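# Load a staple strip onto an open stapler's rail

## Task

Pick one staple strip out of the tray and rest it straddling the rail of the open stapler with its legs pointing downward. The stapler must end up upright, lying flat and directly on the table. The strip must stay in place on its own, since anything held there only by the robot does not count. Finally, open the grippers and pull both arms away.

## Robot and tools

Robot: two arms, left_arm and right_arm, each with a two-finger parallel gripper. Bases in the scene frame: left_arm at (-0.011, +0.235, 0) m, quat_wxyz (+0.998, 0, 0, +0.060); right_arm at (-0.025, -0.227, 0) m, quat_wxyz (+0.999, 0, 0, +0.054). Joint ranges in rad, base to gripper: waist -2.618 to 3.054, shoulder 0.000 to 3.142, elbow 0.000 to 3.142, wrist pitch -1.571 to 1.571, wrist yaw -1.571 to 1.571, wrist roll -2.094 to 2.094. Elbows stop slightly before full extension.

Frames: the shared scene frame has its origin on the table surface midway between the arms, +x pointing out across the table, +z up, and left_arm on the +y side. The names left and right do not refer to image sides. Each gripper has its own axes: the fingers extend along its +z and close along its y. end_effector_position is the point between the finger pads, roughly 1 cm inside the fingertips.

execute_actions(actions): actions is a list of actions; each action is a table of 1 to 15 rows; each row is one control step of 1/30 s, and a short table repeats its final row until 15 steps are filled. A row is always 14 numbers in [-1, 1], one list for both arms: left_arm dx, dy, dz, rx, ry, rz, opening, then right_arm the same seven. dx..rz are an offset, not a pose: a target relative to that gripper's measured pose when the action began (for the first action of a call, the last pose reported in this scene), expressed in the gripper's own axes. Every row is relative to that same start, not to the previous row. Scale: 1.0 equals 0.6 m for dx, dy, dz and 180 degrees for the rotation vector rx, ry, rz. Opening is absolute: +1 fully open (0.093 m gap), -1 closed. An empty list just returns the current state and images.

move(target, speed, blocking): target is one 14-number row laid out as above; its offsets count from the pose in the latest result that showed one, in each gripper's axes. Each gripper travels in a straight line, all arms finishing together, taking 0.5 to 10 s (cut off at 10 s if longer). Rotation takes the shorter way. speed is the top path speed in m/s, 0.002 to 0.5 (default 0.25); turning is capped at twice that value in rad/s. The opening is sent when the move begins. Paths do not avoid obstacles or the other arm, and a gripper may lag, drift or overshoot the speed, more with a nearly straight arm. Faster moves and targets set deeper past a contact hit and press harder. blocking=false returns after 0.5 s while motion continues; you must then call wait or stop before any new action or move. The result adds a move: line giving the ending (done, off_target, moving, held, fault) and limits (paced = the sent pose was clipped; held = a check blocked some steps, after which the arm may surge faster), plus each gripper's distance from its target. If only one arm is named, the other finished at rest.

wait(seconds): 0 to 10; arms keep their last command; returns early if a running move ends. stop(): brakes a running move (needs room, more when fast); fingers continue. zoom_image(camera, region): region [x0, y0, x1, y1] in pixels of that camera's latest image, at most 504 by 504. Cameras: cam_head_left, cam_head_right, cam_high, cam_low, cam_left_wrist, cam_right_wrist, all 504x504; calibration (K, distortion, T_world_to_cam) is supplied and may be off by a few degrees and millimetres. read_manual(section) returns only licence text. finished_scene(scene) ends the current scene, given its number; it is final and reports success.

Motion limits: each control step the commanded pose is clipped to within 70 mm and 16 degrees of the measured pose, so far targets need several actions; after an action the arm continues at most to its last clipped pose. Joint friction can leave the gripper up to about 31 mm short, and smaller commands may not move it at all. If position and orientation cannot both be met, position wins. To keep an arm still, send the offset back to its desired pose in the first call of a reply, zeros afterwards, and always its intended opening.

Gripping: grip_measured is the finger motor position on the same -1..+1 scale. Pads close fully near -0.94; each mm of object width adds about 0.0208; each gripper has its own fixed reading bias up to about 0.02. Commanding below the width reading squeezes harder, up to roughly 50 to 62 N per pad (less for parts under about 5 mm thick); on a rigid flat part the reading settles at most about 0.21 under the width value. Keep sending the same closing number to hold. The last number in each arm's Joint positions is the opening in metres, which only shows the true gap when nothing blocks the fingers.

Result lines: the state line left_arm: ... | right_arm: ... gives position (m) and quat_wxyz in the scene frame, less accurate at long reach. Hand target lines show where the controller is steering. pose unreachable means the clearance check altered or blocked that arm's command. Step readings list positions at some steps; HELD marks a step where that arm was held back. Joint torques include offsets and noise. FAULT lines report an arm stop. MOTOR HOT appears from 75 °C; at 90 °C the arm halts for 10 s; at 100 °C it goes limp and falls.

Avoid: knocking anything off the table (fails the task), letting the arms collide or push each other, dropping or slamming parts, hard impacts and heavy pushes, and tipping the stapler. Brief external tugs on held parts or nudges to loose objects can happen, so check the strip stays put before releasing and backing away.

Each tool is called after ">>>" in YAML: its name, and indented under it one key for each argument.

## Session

>>> execute_actions:
  actions: []

Scene clock: 0.00 s.
left_arm: end_effector_position=(+0.0955, +0.7400, +0.3699) grip_measured=+0.985 end_effector_quat_wxyz=(-0.590, +0.805, -0.029, +0.063) | right_arm: end_effector_position=(+0.4389, +0.0465, +0.3626) grip_measured=+0.989 end_effector_quat_wxyz=(-0.577, +0.757, -0.282, +0.116)
Joint positions: left_arm=[ 1.215  1.651  1.672 -0.324 -0.09  -1.67   0.092] | right_arm=[ 0.239  1.854  1.916 -0.452 -0.631 -1.65   0.093]
Joint velocities: left_arm=[ 0.002 -0.007 -0.007  0.051 -0.051 -0.007 -0.   ] | right_arm=[ 0.027 -0.012 -0.002 -0.022  0.022 -0.095  0.002]
Joint torques (N m, as the arm reports them, + toward a larger angle): no reading
Motor temperatures (°C, as the motors report them): left_arm=[23 31 27 22 24 23] | right_arm=[24 23 34 35 25 24]
Hand target (left_arm): +0.095, +0.740, +0.370; -0.590, +0.805, -0.029, +0.063
Hand target (right_arm): +0.439, +0.046, +0.363; -0.577, +0.757, -0.282, +0.116
camera_calibration (this result's frames):
cam_left_wrist: T_world_to_cam=[[-0.0419945, 0.310761, 0.94956, -0.581861], [0.831703, -0.515761, 0.205575, 0.265546], [0.553631, 0.798384, -0.236802, -0.470324], [0, 0, 0, 1]] pos_world=[0.0150958, 0.693278, 0.386549]
cam_right_wrist: T_world_to_cam=[[0.298018, 0.16863, 0.939547, -0.471987], [0.524735, -0.851156, -0.0136767, -0.145282], [0.797395, 0.497089, -0.342146, -0.163998], [0, 0, 0, 1]] pos_world=[0.347666, 0.0374553, 0.385356]

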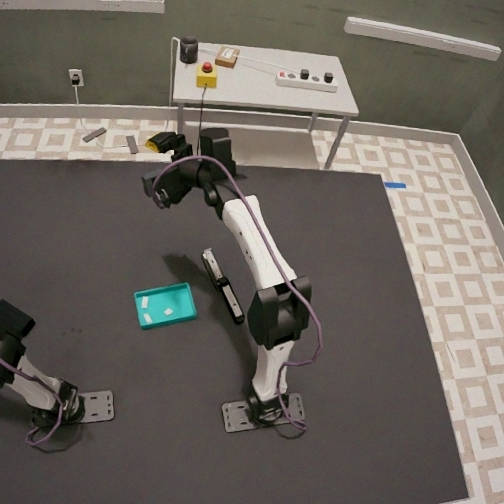

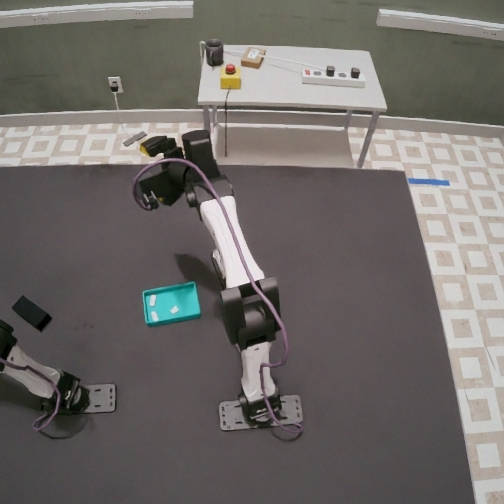

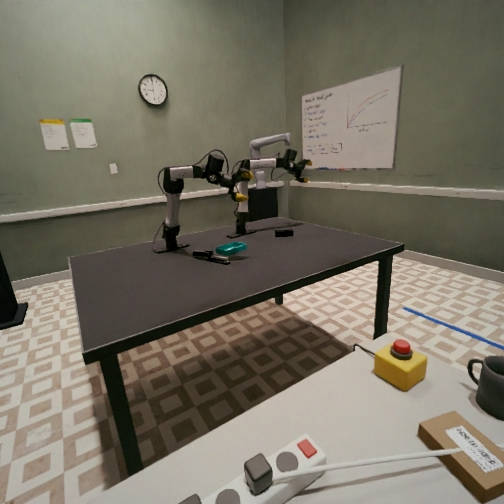

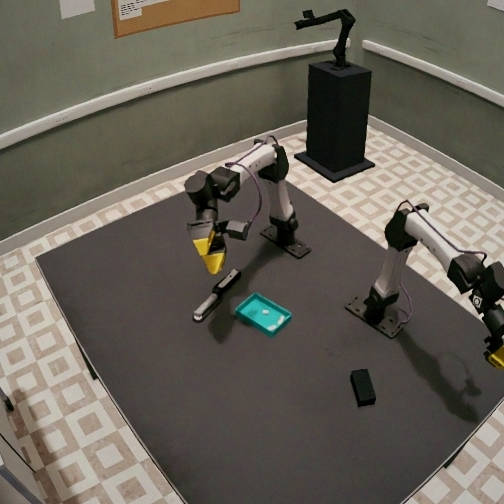

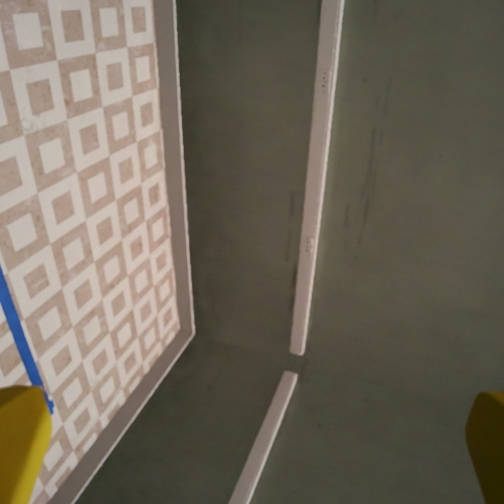

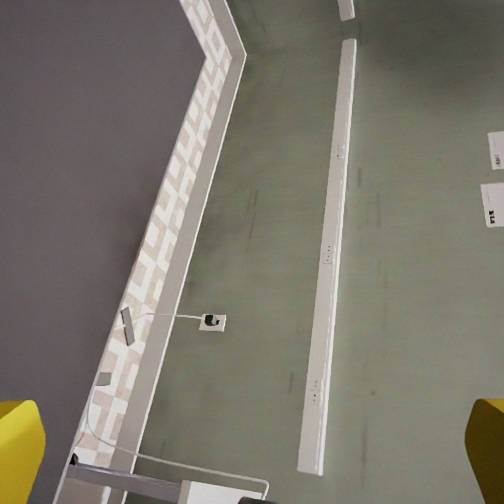

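>>> move:
  target: [0,0,0,0,0,0,1,0.212,0.252,-0.827,0.058,0.365,0.119,1]

>>> move:
  target: [0.45,0.573,-0.887,-0.342,0.276,0.407,1,0,0,0,0,0,0,1]

Scene clock: 28.33 s.
left_arm: end_effector_position=(+0.0955, +0.7400, +0.3699) grip_measured=+0.985 end_effector_quat_wxyz=(-0.590, +0.805, -0.029, +0.063) | right_arm: end_effector_position=(+0.2497, -0.4479, +0.3504) grip_measured=+0.989 end_effector_quat_wxyz=(+0.394, -0.464, +0.669, -0.427)
Joint positions: left_arm=[ 1.215  1.651  1.672 -0.324 -0.09  -1.67   0.092] | right_arm=[-1.111  1.165  1.253 -0.539 -0.731 -1.745  0.093]
Joint velocities: left_arm=[-0.012  0.012  0.012 -0.037  0.037  0.037  0.001] | right_arm=[-0.002 -0.007 -0.002  0.007  0.022 -0.022  0.001]
Joint torques (N m, as the arm reports them, + toward a larger angle): left_arm=[  0.16 -10.1    9.     2.02  -0.05   0.09] | right_arm=[-0.86 -2.45 10.32  1.7  -0.12  0.03]
Motor temperatures (°C, as the motors report them): left_arm=[23 36 32 29 24 23] | right_arm=[24 31 39 41 25 24]
Hand target (left_arm): +0.095, +0.740, +0.370; -0.590, +0.805, -0.029, +0.063
Hand target (right_arm): +0.250, -0.449, +0.354; +0.396, -0.467, +0.665, -0.429
Off the commanded pose (left_arm): 0.000 m, 0 deg.
Off the commanded pose (right_arm): 0.006 m, 2 deg.
move: done
camera_calibration (this result's frames):
cam_left_wrist: T_world_to_cam=[[-0.0419945, 0.310761, 0.94956, -0.581861], [0.831703, -0.515761, 0.205575, 0.265546], [0.553631, 0.798384, -0.236802, -0.470324], [0, 0, 0, 1]] pos_world=[0.0150958, 0.693278, 0.386549]
cam_right_wrist: T_world_to_cam=[[0.280187, -0.211329, 0.936395, -0.485383], [-0.626179, -0.779596, 0.0114224, -0.156339], [0.727596, -0.589551, -0.350762, -0.237765], [0, 0, 0, 1]] pos_world=[0.211099, -0.364631, 0.372897]

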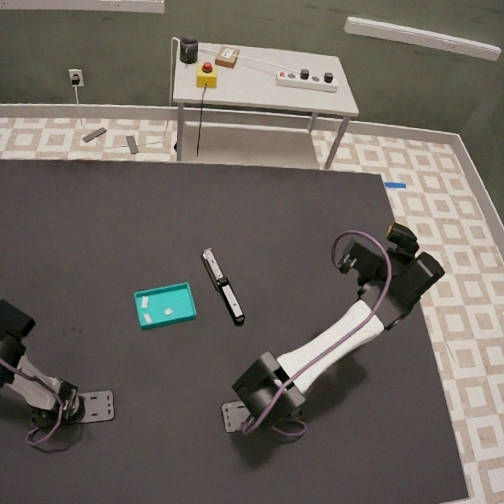

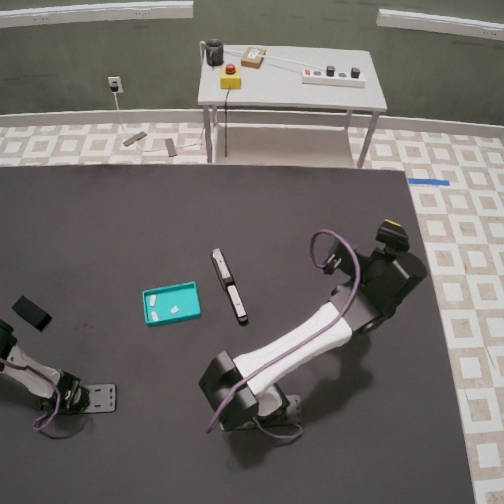

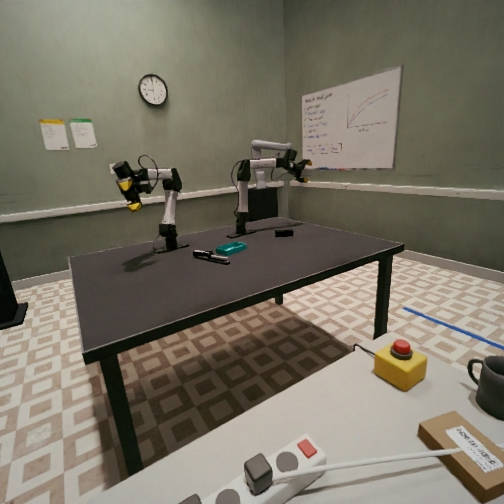

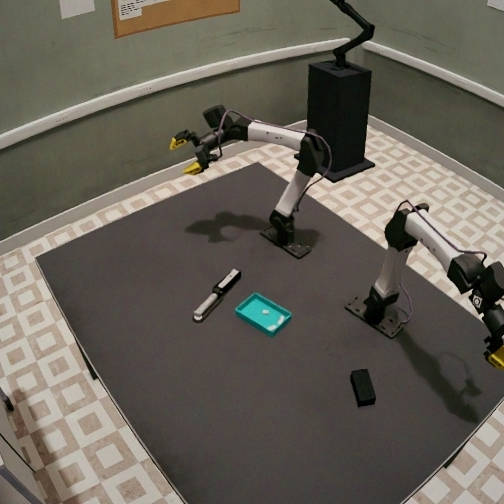

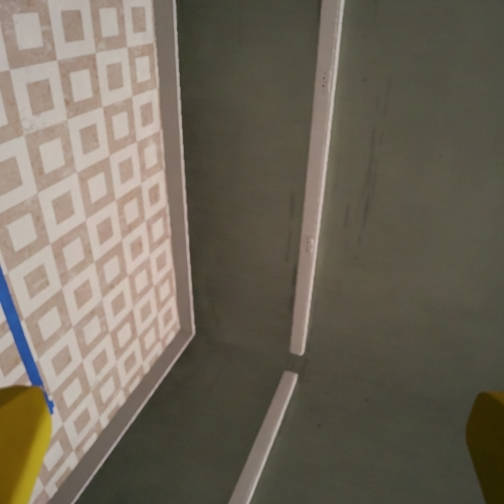

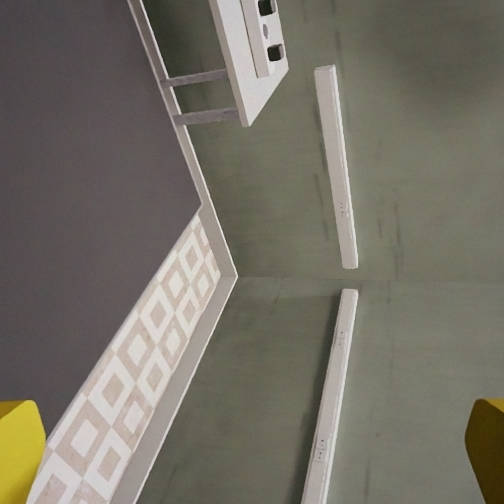

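Scene clock: 32.60 s.
left_arm: end_effector_position=(+0.3001, +0.1028, +0.2213) grip_measured=+0.985 end_effector_quat_wxyz=(+0.015, -0.710, +0.701, -0.063) | right_arm: end_effector_position=(+0.2497, -0.4479, +0.3504) grip_measured=+0.989 end_effector_quat_wxyz=(+0.394, -0.464, +0.669, -0.427)
Joint positions: left_arm=[-0.513  1.765  1.887 -1.564  0.018 -1.979  0.092] | right_arm=[-1.111  1.165  1.253 -0.539 -0.731 -1.745  0.093]
Joint velocities: left_arm=[-0.007  0.012  0.002  0.022  0.007 -0.007 -0.   ] | right_arm=[ 0.002 -0.002 -0.002 -0.007 -0.051  0.037  0.001]
Joint torques (N m, as the arm reports them, + toward a larger angle): left_arm=[-0.48 -8.91  8.65  0.45  0.04  0.03] | right_arm=[-0.25 -3.44  8.82  1.72 -0.11  0.12]
Motor temperatures (°C, as the motors report them): left_arm=[23 36 32 28 24 23] | right_arm=[24 31 40 41 25 24]
Hand target (left_arm): +0.301, +0.098, +0.224; -0.012, +0.708, -0.702, +0.068
Hand target (right_arm): +0.250, -0.448, +0.350; +0.394, -0.464, +0.669, -0.427
Off the commanded pose (left_arm): 0.004 m, 7 deg.
Off the commanded pose (right_arm): 0.000 m, 0 deg.
joint sent to its limit (left arm) — the command would take joint 4 (wrist pitch) past its lower limit, so that joint was sent only as far as its limit.
move: off_target (left_arm)
camera_calibration (this result's frames):
cam_left_wrist: T_world_to_cam=[[0.994239, 0.0306385, 0.102715, -0.32893], [-0.0243214, -0.868795, 0.494573, 0.026515], [0.104391, -0.494222, -0.863045, 0.296166], [0, 0, 0, 1]] pos_world=[0.296763, 0.179486, 0.276277]
cam_right_wrist: T_world_to_cam=[[0.280187, -0.211329, 0.936395, -0.485383], [-0.626179, -0.779596, 0.0114224, -0.156339], [0.727596, -0.589551, -0.350762, -0.237765], [0, 0, 0, 1]] pos_world=[0.211099, -0.364631, 0.372897]

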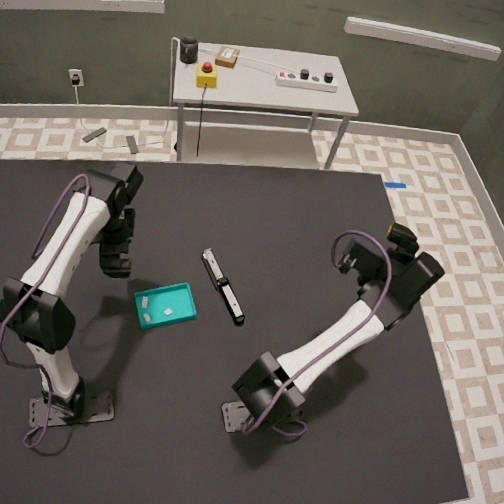

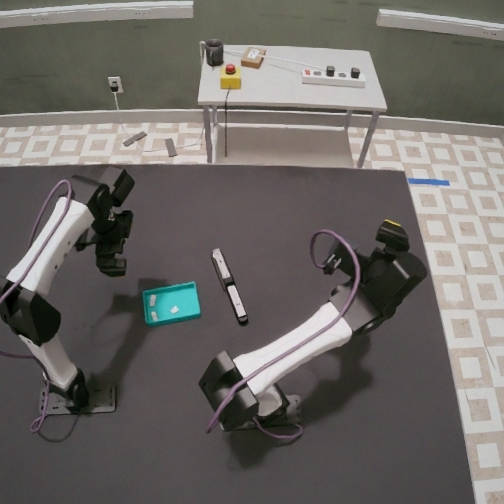

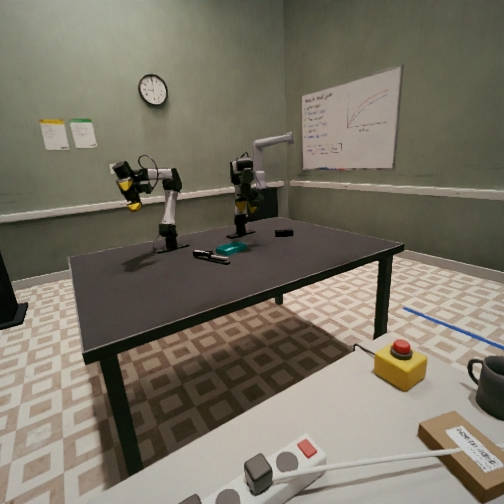

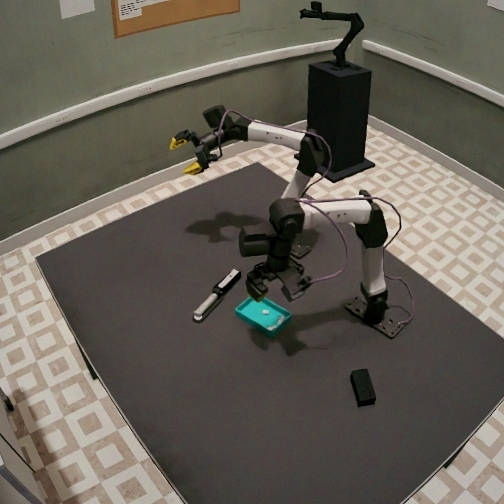

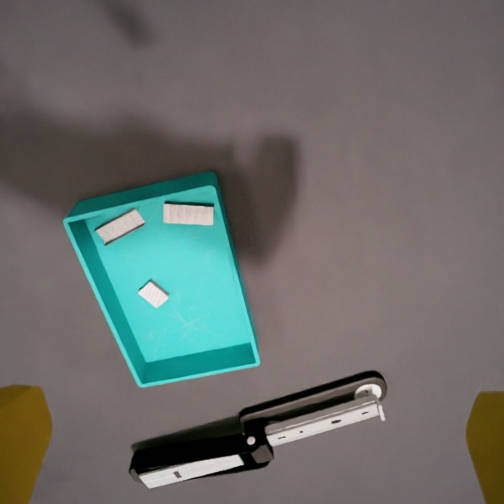

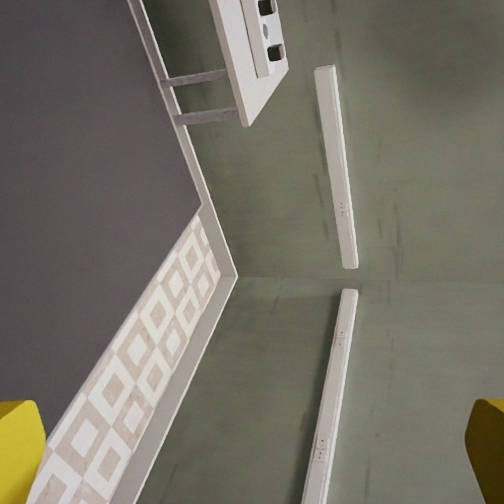

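>>> zoom_image:
  camera: "cam_left_wrist"
  region: [50, 160, 280, 400]

>>> zoom_image:
  camera: "cam_left_wrist"
  region: [120, 350, 410, 504]

Region (50, 160, 280, 400) of cam_left_wrist's 504x504 image, scaled by 2.100, with more detail than that image has; it fills the left 483 columns of this view, and the rest is white.

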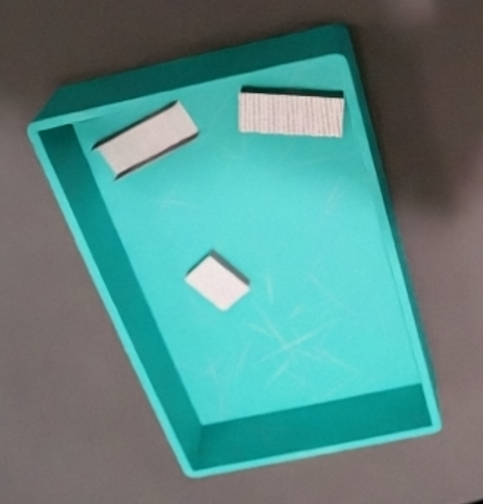

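Region (120, 350, 410, 504) of cam_left_wrist's 504x504 image, scaled by 1.738, with more detail than that image has; it fills the top 268 rows of this view, and the rest is white.

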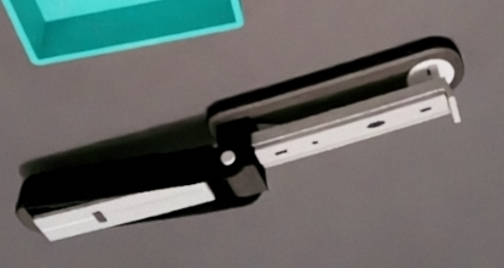

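>>> zoom_image:
  camera: "cam_left_wrist"
  region: [125, 195, 225, 320]

Region (125, 195, 225, 320) of cam_left_wrist's 504x504 image, scaled by 4.032, with more detail than that image has; it fills the left 403 columns of this view, and the rest is white.

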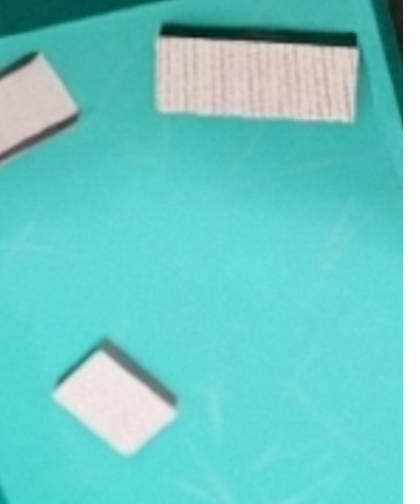

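>>> move:
  target: [-0.58,0.17,0,0,0,0,1,0,0,0,0,0,0,1]

>>> move:
  target: [0,0,0,0,0,0,1,-0.637,0.488,-0.021,-0.378,-0.166,-0.304,-0.45]

Scene clock: 99.47 s.
left_arm: end_effector_position=(+0.1967, +0.4494, +0.1905) grip_measured=+0.985 end_effector_quat_wxyz=(+0.023, -0.713, +0.699, -0.049) | right_arm: end_effector_position=(+0.2497, -0.4479, +0.3504) grip_measured=+0.989 end_effector_quat_wxyz=(+0.394, -0.464, +0.669, -0.427)
Joint positions: left_arm=[ 0.739  1.654  1.634 -1.512  0.102 -0.734  0.092] | right_arm=[-1.111  1.165  1.253 -0.539 -0.731 -1.745  0.093]
Joint velocities: left_arm=[-0.002 -0.017 -0.007  0.051  0.066 -0.051 -0.   ] | right_arm=[ 0.022  0.002  0.017 -0.022  0.022  0.037  0.   ]
Joint torques (N m, as the arm reports them, + toward a larger angle): left_arm=[ 0.68 -7.41  8.79  0.33  0.07  0.15] | right_arm=[-0.26 -3.49  8.72  1.72 -0.11  0.12]
Motor temperatures (°C, as the motors report them): left_arm=[23 38 35 24 24 23] | right_arm=[24 27 43 43 25 24]
Hand target (left_arm): +0.198, +0.452, +0.193; -0.025, +0.710, -0.701, +0.053
Hand target (right_arm): +0.250, -0.448, +0.350; +0.394, -0.464, +0.669, -0.427
Off the commanded pose (left_arm): 0.004 m, 2 deg.
Off the commanded pose (right_arm): 0.000 m, 0 deg.
move: done
camera_calibration (this result's frames):
cam_left_wrist: T_world_to_cam=[[0.994847, 0.0350735, 0.0951307, -0.234196], [-0.013736, -0.882988, 0.469194, 0.349515], [0.100456, -0.468083, -0.877956, 0.443604], [0, 0, 0, 1]] pos_world=[0.193227, 0.524475, 0.247754]
cam_right_wrist: T_world_to_cam=[[0.280187, -0.211329, 0.936395, -0.485383], [-0.626179, -0.779596, 0.0114224, -0.156339], [0.727596, -0.589551, -0.350762, -0.237765], [0, 0, 0, 1]] pos_world=[0.211099, -0.364631, 0.372897]

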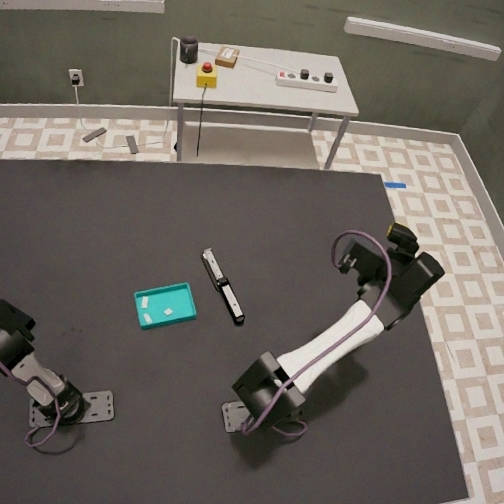

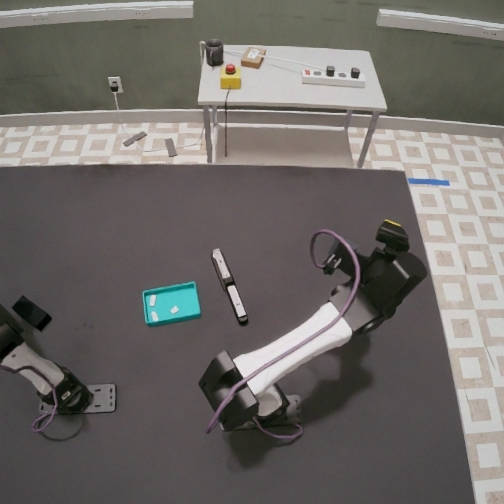

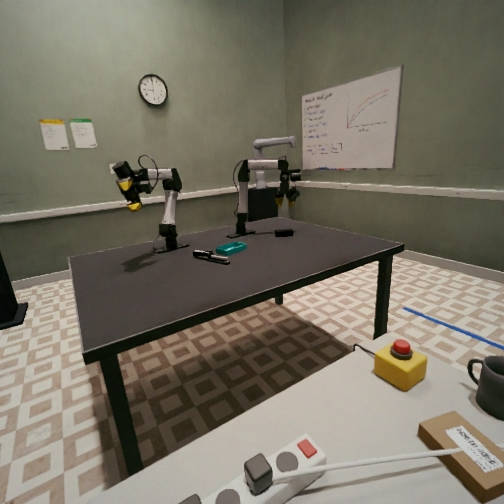

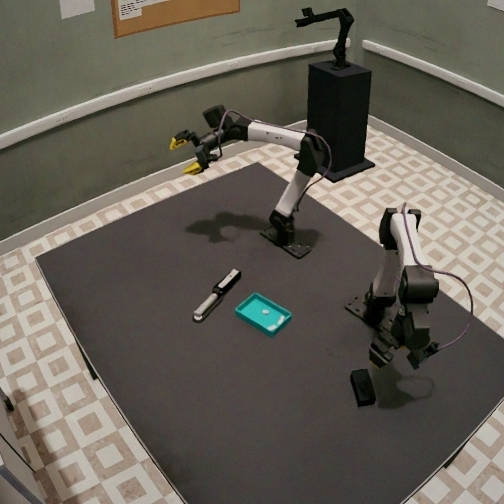

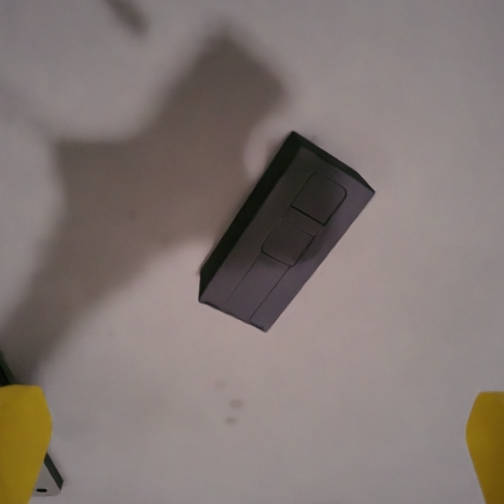

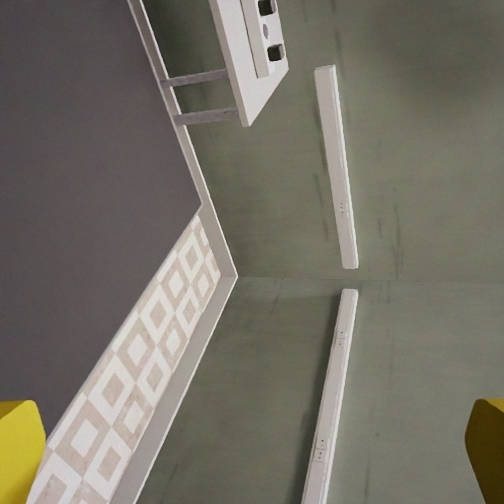

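Scene clock: 103.27 s.
left_arm: end_effector_position=(+0.1967, +0.4494, +0.1905) grip_measured=+0.985 end_effector_quat_wxyz=(+0.023, -0.713, +0.699, -0.050) | right_arm: end_effector_position=(+0.2567, -0.0209, +0.1387) grip_measured=-0.449 end_effector_quat_wxyz=(-0.014, +0.919, -0.394, +0.009)
Joint positions: left_arm=[ 0.739  1.654  1.634 -1.512  0.102 -0.734  0.092] | right_arm=[ 0.524  1.833  1.643 -1.347  0.001 -1.699  0.024]
Joint velocities: left_arm=[ 0.002 -0.012 -0.007 -0.037  0.022  0.022 -0.   ] | right_arm=[-0.017 -0.002 -0.012 -0.022 -0.051  0.022 -0.001]
Joint torques (N m, as the arm reports them, + toward a larger angle): left_arm=[ 0.13 -8.36  7.24  0.41  0.02  0.06] | right_arm=[ 0.03 -8.23  9.05  0.28 -0.06  0.09]
Motor temperatures (°C, as the motors report them): left_arm=[23 38 35 24 24 23] | right_arm=[24 27 43 43 25 24]
Hand target (left_arm): +0.197, +0.449, +0.191; -0.023, +0.713, -0.699, +0.050
Hand target (right_arm): +0.255, -0.017, +0.140; -0.014, +0.919, -0.395, +0.001
Off the commanded pose (left_arm): 0.000 m, 0 deg.
Off the commanded pose (right_arm): 0.009 m, 2 deg.
move: done
camera_calibration (this result's frames):
cam_left_wrist: T_world_to_cam=[[0.99482, 0.0350821, 0.0954089, -0.234294], [-0.0138848, -0.882871, 0.46941, 0.349411], [0.100702, -0.468303, -0.877811, 0.443609], [0, 0, 0, 1]] pos_world=[0.19326, 0.524448, 0.247741]
cam_right_wrist: T_world_to_cam=[[0.729133, 0.683506, 0.03441, -0.170298], [0.608255, -0.670263, 0.425175, -0.188617], [0.313673, -0.289079, -0.904457, 0.123993], [0, 0, 0, 1]] pos_world=[0.200004, 0.0258208, 0.198201]

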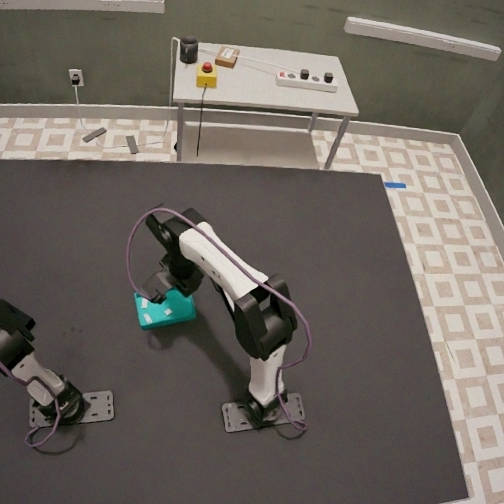

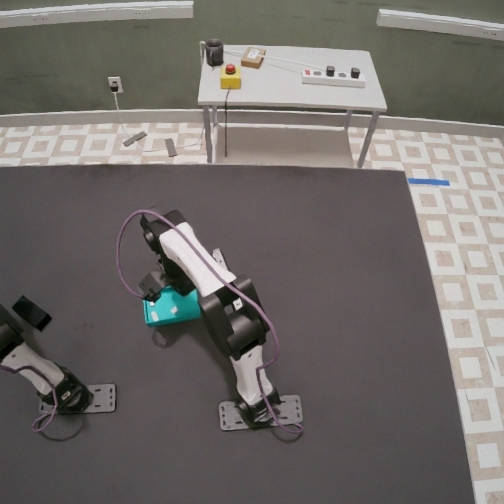

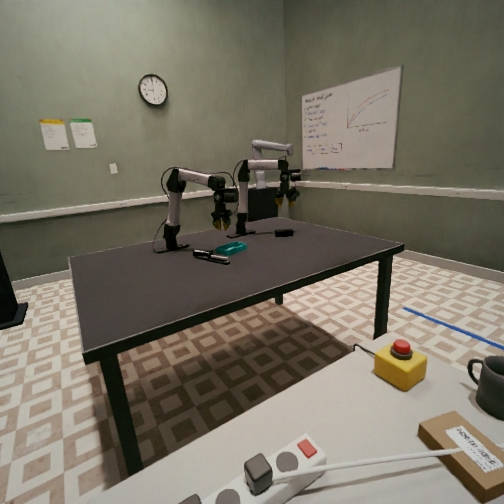

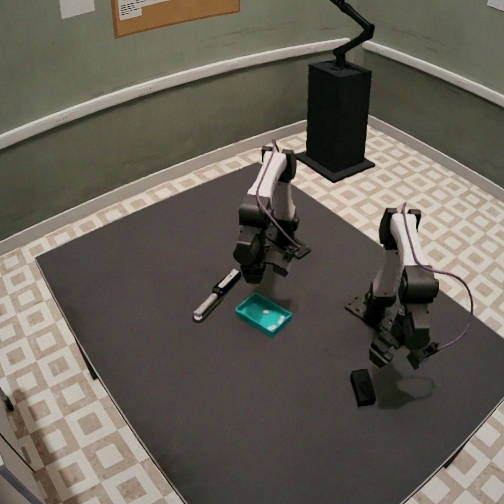

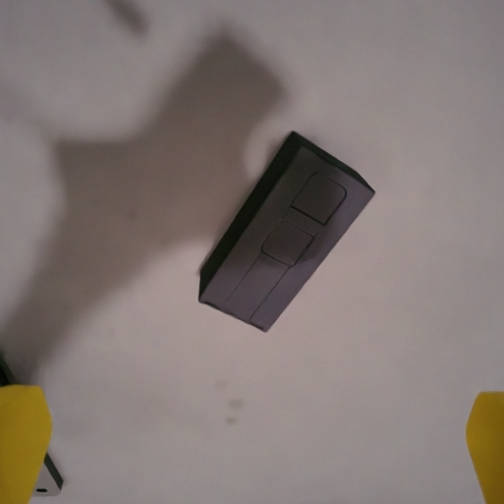

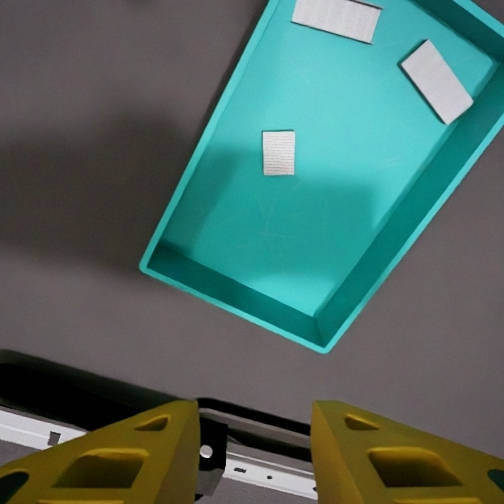

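>>> move:
  target: [0,0,0,0,0,0,1,-0.055,-0.017,0.13,0,0,0,-0.45]
  speed: 0.12

Scene clock: 116.63 s.
left_arm: end_effector_position=(+0.1967, +0.4494, +0.1905) grip_measured=+0.985 end_effector_quat_wxyz=(+0.023, -0.713, +0.699, -0.050) | right_arm: end_effector_position=(+0.2473, +0.0131, +0.0703) grip_measured=-0.449 end_effector_quat_wxyz=(-0.024, +0.919, -0.393, +0.012)
Joint positions: left_arm=[ 0.739  1.654  1.634 -1.512  0.102 -0.734  0.092] | right_arm=[ 0.616  1.89   1.442 -1.071  0.001 -1.611  0.024]
Joint velocities: left_arm=[ 0.002  0.002  0.012 -0.007  0.007  0.022 -0.   ] | right_arm=[-0.027 -0.002  0.012 -0.022 -0.037 -0.007 -0.001]
Joint torques (N m, as the arm reports them, + toward a larger angle): left_arm=[ 0.16 -8.33  7.24  0.38  0.01  0.07] | right_arm=[ 0.02 -8.8   5.79  0.52  0.06  0.13]
Motor temperatures (°C, as the motors report them): left_arm=[23 38 34 24 24 23] | right_arm=[24 29 44 39 25 24]
Hand target (left_arm): +0.197, +0.449, +0.191; -0.023, +0.713, -0.699, +0.050
Hand target (right_arm): +0.244, +0.012, +0.061; -0.015, +0.919, -0.394, +0.009
Off the commanded pose (left_arm): 0.000 m, 0 deg.
Off the commanded pose (right_arm): 0.010 m, 1 deg.
move: done
camera_calibration (this result's frames):
cam_left_wrist: T_world_to_cam=[[0.99482, 0.0350821, 0.0954089, -0.234294], [-0.0138848, -0.882871, 0.46941, 0.349411], [0.100702, -0.468303, -0.877811, 0.443609], [0, 0, 0, 1]] pos_world=[0.19326, 0.524448, 0.247741]
cam_right_wrist: T_world_to_cam=[[0.726146, 0.685375, 0.0545274, -0.185054], [0.605042, -0.674671, 0.42278, -0.129984], [0.326551, -0.274009, -0.904591, 0.0714968], [0, 0, 0, 1]] pos_world=[0.189675, 0.0587258, 0.12972]

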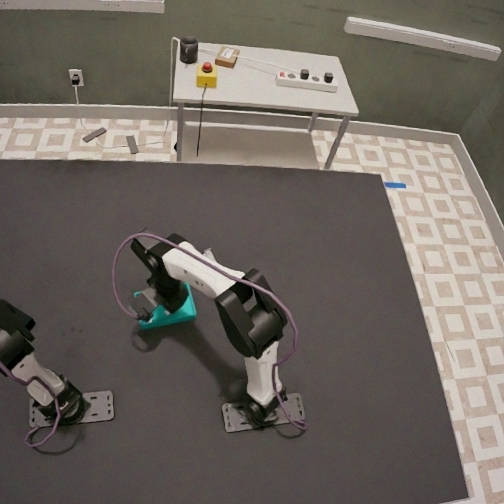

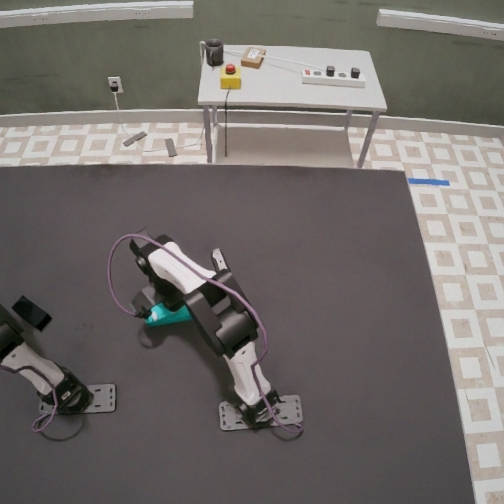

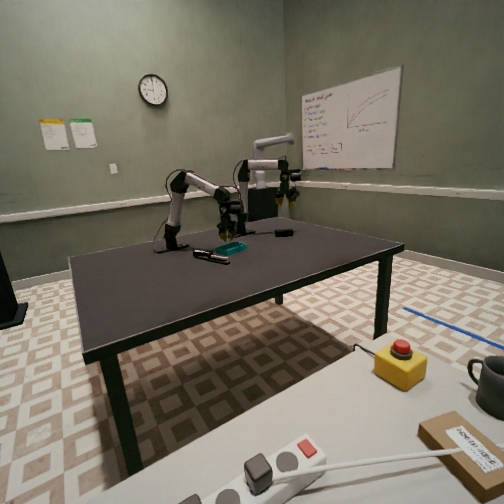

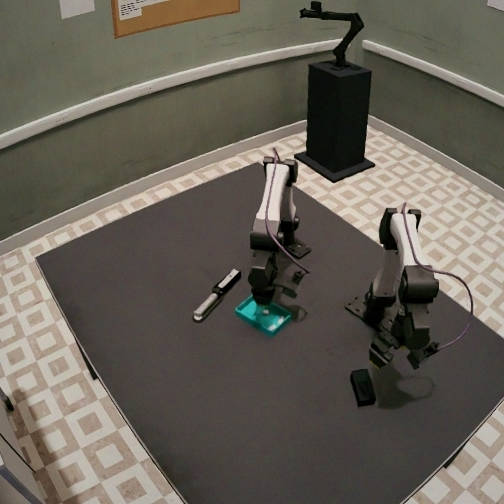

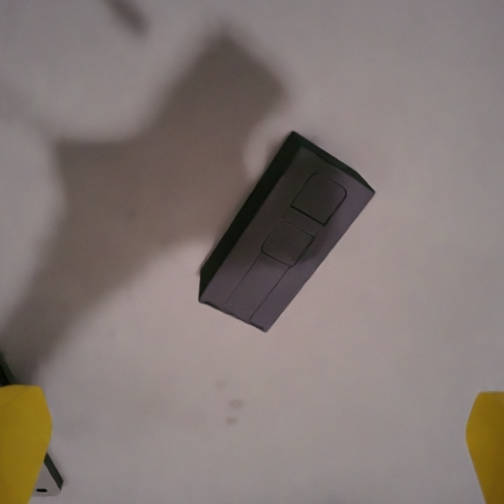

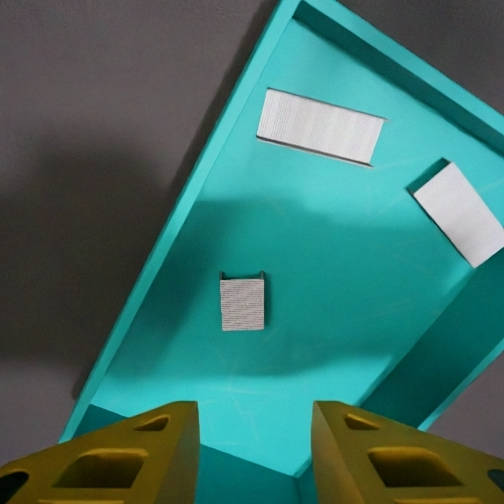

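>>> move:
  target: [0,0,0,0,0,0,1,0,0.012,0.02,0,-0.1,0,-0.5]
  speed: 0.12

Scene clock: 127.67 s.
left_arm: end_effector_position=(+0.1967, +0.4494, +0.1905) grip_measured=+0.985 end_effector_quat_wxyz=(+0.023, -0.713, +0.699, -0.050) | right_arm: end_effector_position=(+0.2477, +0.0115, +0.0688) grip_measured=-0.498 end_effector_quat_wxyz=(-0.094, +0.911, -0.384, -0.115)
Joint positions: left_arm=[ 0.739  1.654  1.634 -1.512  0.102 -0.734  0.092] | right_arm=[ 0.474  1.904  1.426 -1.064 -0.298 -1.758  0.021]
Joint velocities: left_arm=[ 0.002  0.002 -0.012  0.007  0.051  0.007 -0.   ] | right_arm=[ 0.017 -0.012 -0.002 -0.022 -0.022  0.051 -0.001]
Joint torques (N m, as the arm reports them, + toward a larger angle): left_arm=[ 0.15 -8.35  7.2   0.4   0.01  0.05] | right_arm=[-0.78 -8.35  5.19  0.38 -0.24 -0.07]
Motor temperatures (°C, as the motors report them): left_arm=[23 38 34 24 24 23] | right_arm=[24 31 42 38 25 24]
Hand target (left_arm): +0.197, +0.449, +0.191; -0.023, +0.713, -0.699, +0.050
Hand target (right_arm): +0.242, +0.008, +0.058; -0.085, +0.910, -0.384, -0.131
Off the commanded pose (left_arm): 0.000 m, 0 deg.
Off the commanded pose (right_arm): 0.012 m, 2 deg.
move: off_target (right_arm)
camera_calibration (this result's frames):
cam_left_wrist: T_world_to_cam=[[0.99482, 0.0350821, 0.0954089, -0.234294], [-0.0138848, -0.882871, 0.46941, 0.349411], [0.100702, -0.468303, -0.877811, 0.443609], [0, 0, 0, 1]] pos_world=[0.19326, 0.524448, 0.247741]
cam_right_wrist: T_world_to_cam=[[0.726502, 0.682133, 0.0830008, -0.186205], [0.668361, -0.729512, 0.14528, -0.126632], [0.15965, -0.0500714, -0.985903, 0.113895], [0, 0, 0, 1]] pos_world=[0.201731, 0.04034, 0.146142]

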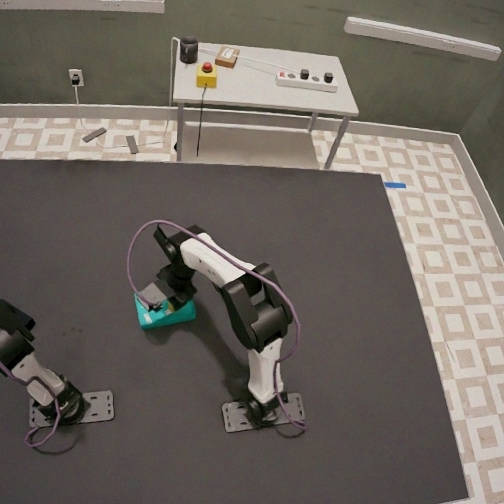

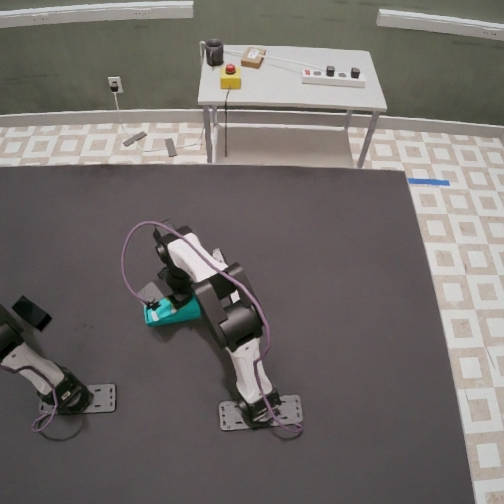

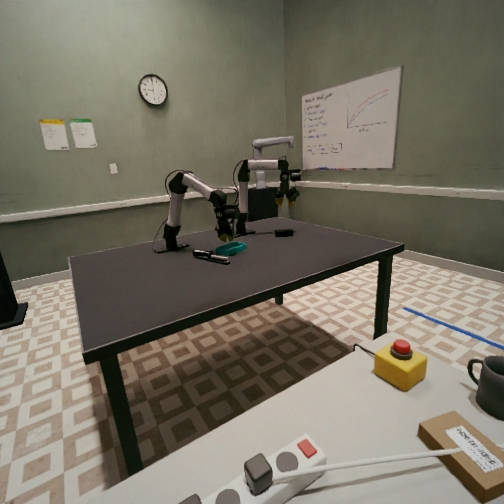

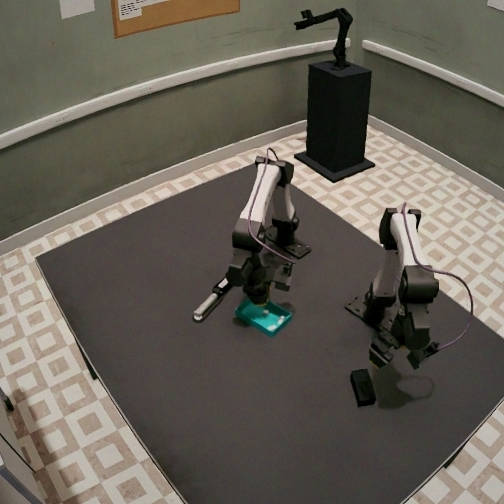

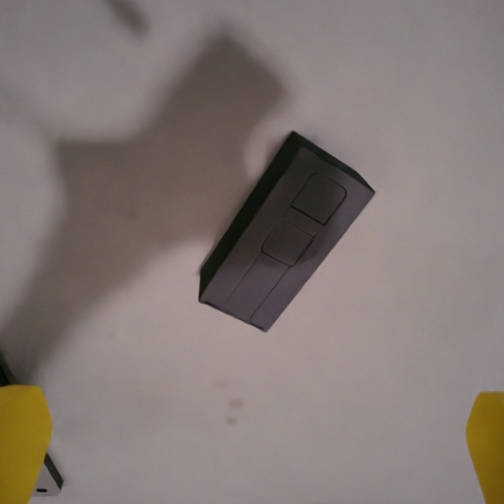

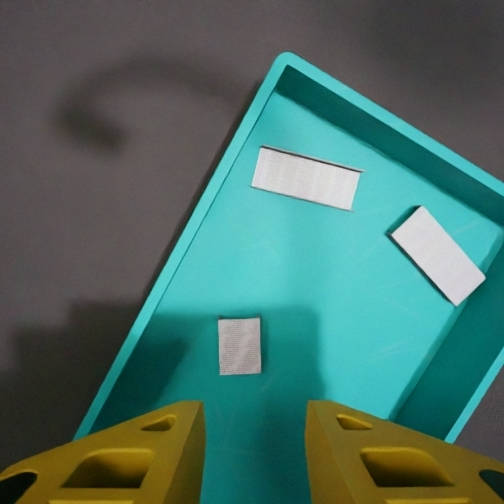

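>>> move:
  target: [0,0,0,0,0,0,1,0.018,0.006,0.062,0,0,0,-0.5]
  speed: 0.06

Scene clock: 143.93 s.
left_arm: end_effector_position=(+0.1967, +0.4494, +0.1905) grip_measured=+0.985 end_effector_quat_wxyz=(+0.023, -0.713, +0.699, -0.050) | right_arm: end_effector_position=(+0.2512, +0.0143, +0.0403) grip_measured=-0.498 end_effector_quat_wxyz=(-0.105, +0.912, -0.381, -0.110)
Joint positions: left_arm=[ 0.739  1.654  1.634 -1.512  0.102 -0.734  0.092] | right_arm=[ 0.474  1.931  1.344 -0.93  -0.3   -1.76   0.021]
Joint velocities: left_arm=[-0.007 -0.002 -0.012 -0.066 -0.037 -0.007 -0.001] | right_arm=[-0.012  0.007  0.002 -0.051 -0.007  0.007  0.001]
Joint torques (N m, as the arm reports them, + toward a larger angle): left_arm=[ 0.14 -8.4   7.14  0.38  0.01  0.06] | right_arm=[-0.39 -8.72  5.37  0.41 -0.11  0.09]
Motor temperatures (°C, as the motors report them): left_arm=[23 38 34 24 24 23] | right_arm=[24 32 41 37 25 24]
Hand target (left_arm): +0.197, +0.449, +0.191; -0.023, +0.713, -0.699, +0.050
Hand target (right_arm): +0.247, +0.012, +0.030; -0.094, +0.911, -0.384, -0.115
Off the commanded pose (left_arm): 0.000 m, 0 deg.
Off the commanded pose (right_arm): 0.011 m, 1 deg.
move: off_target (right_arm)
camera_calibration (this result's frames):
cam_left_wrist: T_world_to_cam=[[0.99482, 0.0350821, 0.0954089, -0.234294], [-0.0138848, -0.882871, 0.46941, 0.349411], [0.100702, -0.468303, -0.877811, 0.443609], [0, 0, 0, 1]] pos_world=[0.19326, 0.524448, 0.247741]
cam_right_wrist: T_world_to_cam=[[0.723621, 0.681781, 0.107454, -0.188499], [0.666729, -0.730746, 0.146571, -0.122393], [0.178451, -0.0344195, -0.983347, 0.0803435], [0, 0, 0, 1]] pos_world=[0.203667, 0.0418419, 0.1172]

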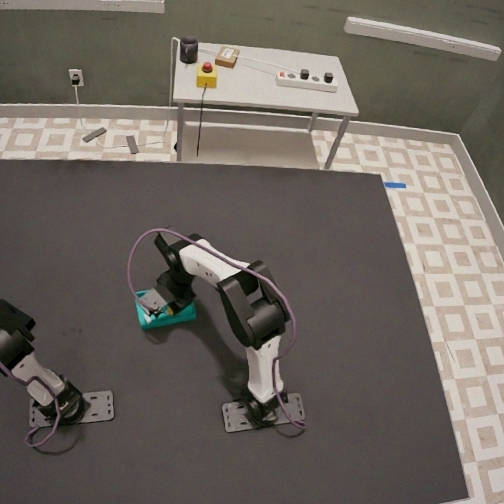

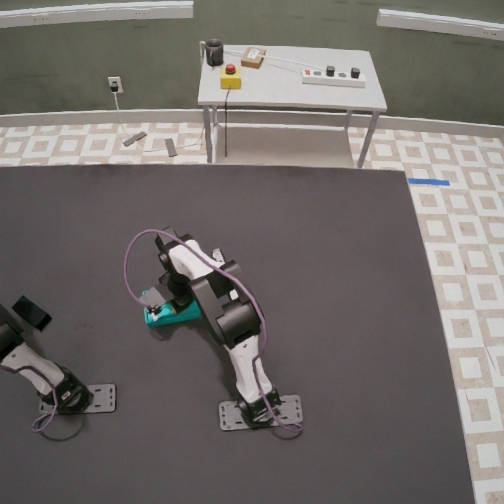

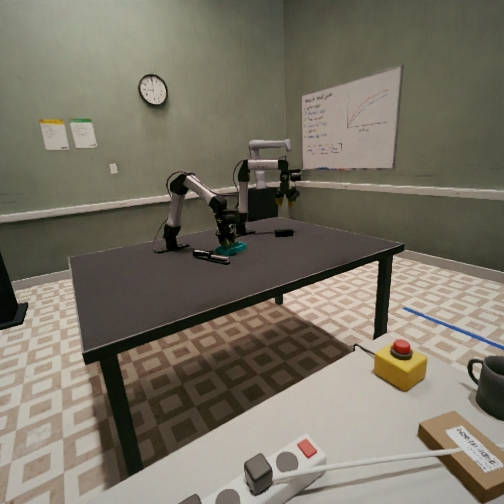

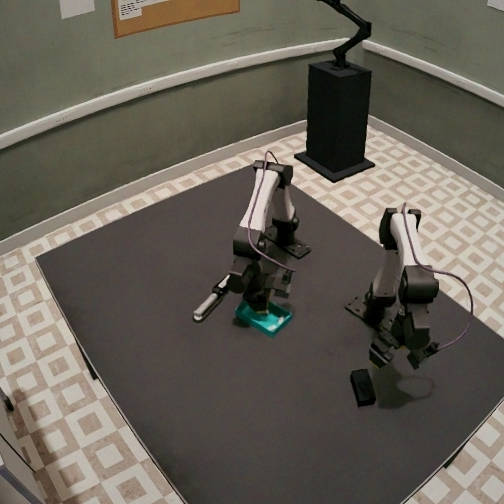

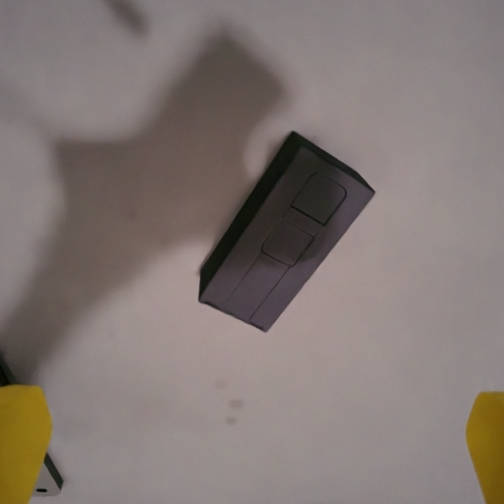

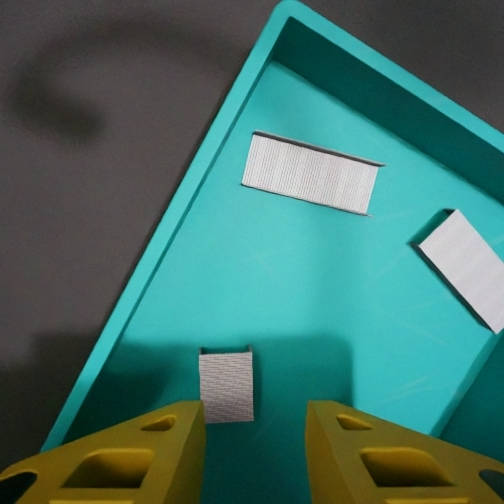

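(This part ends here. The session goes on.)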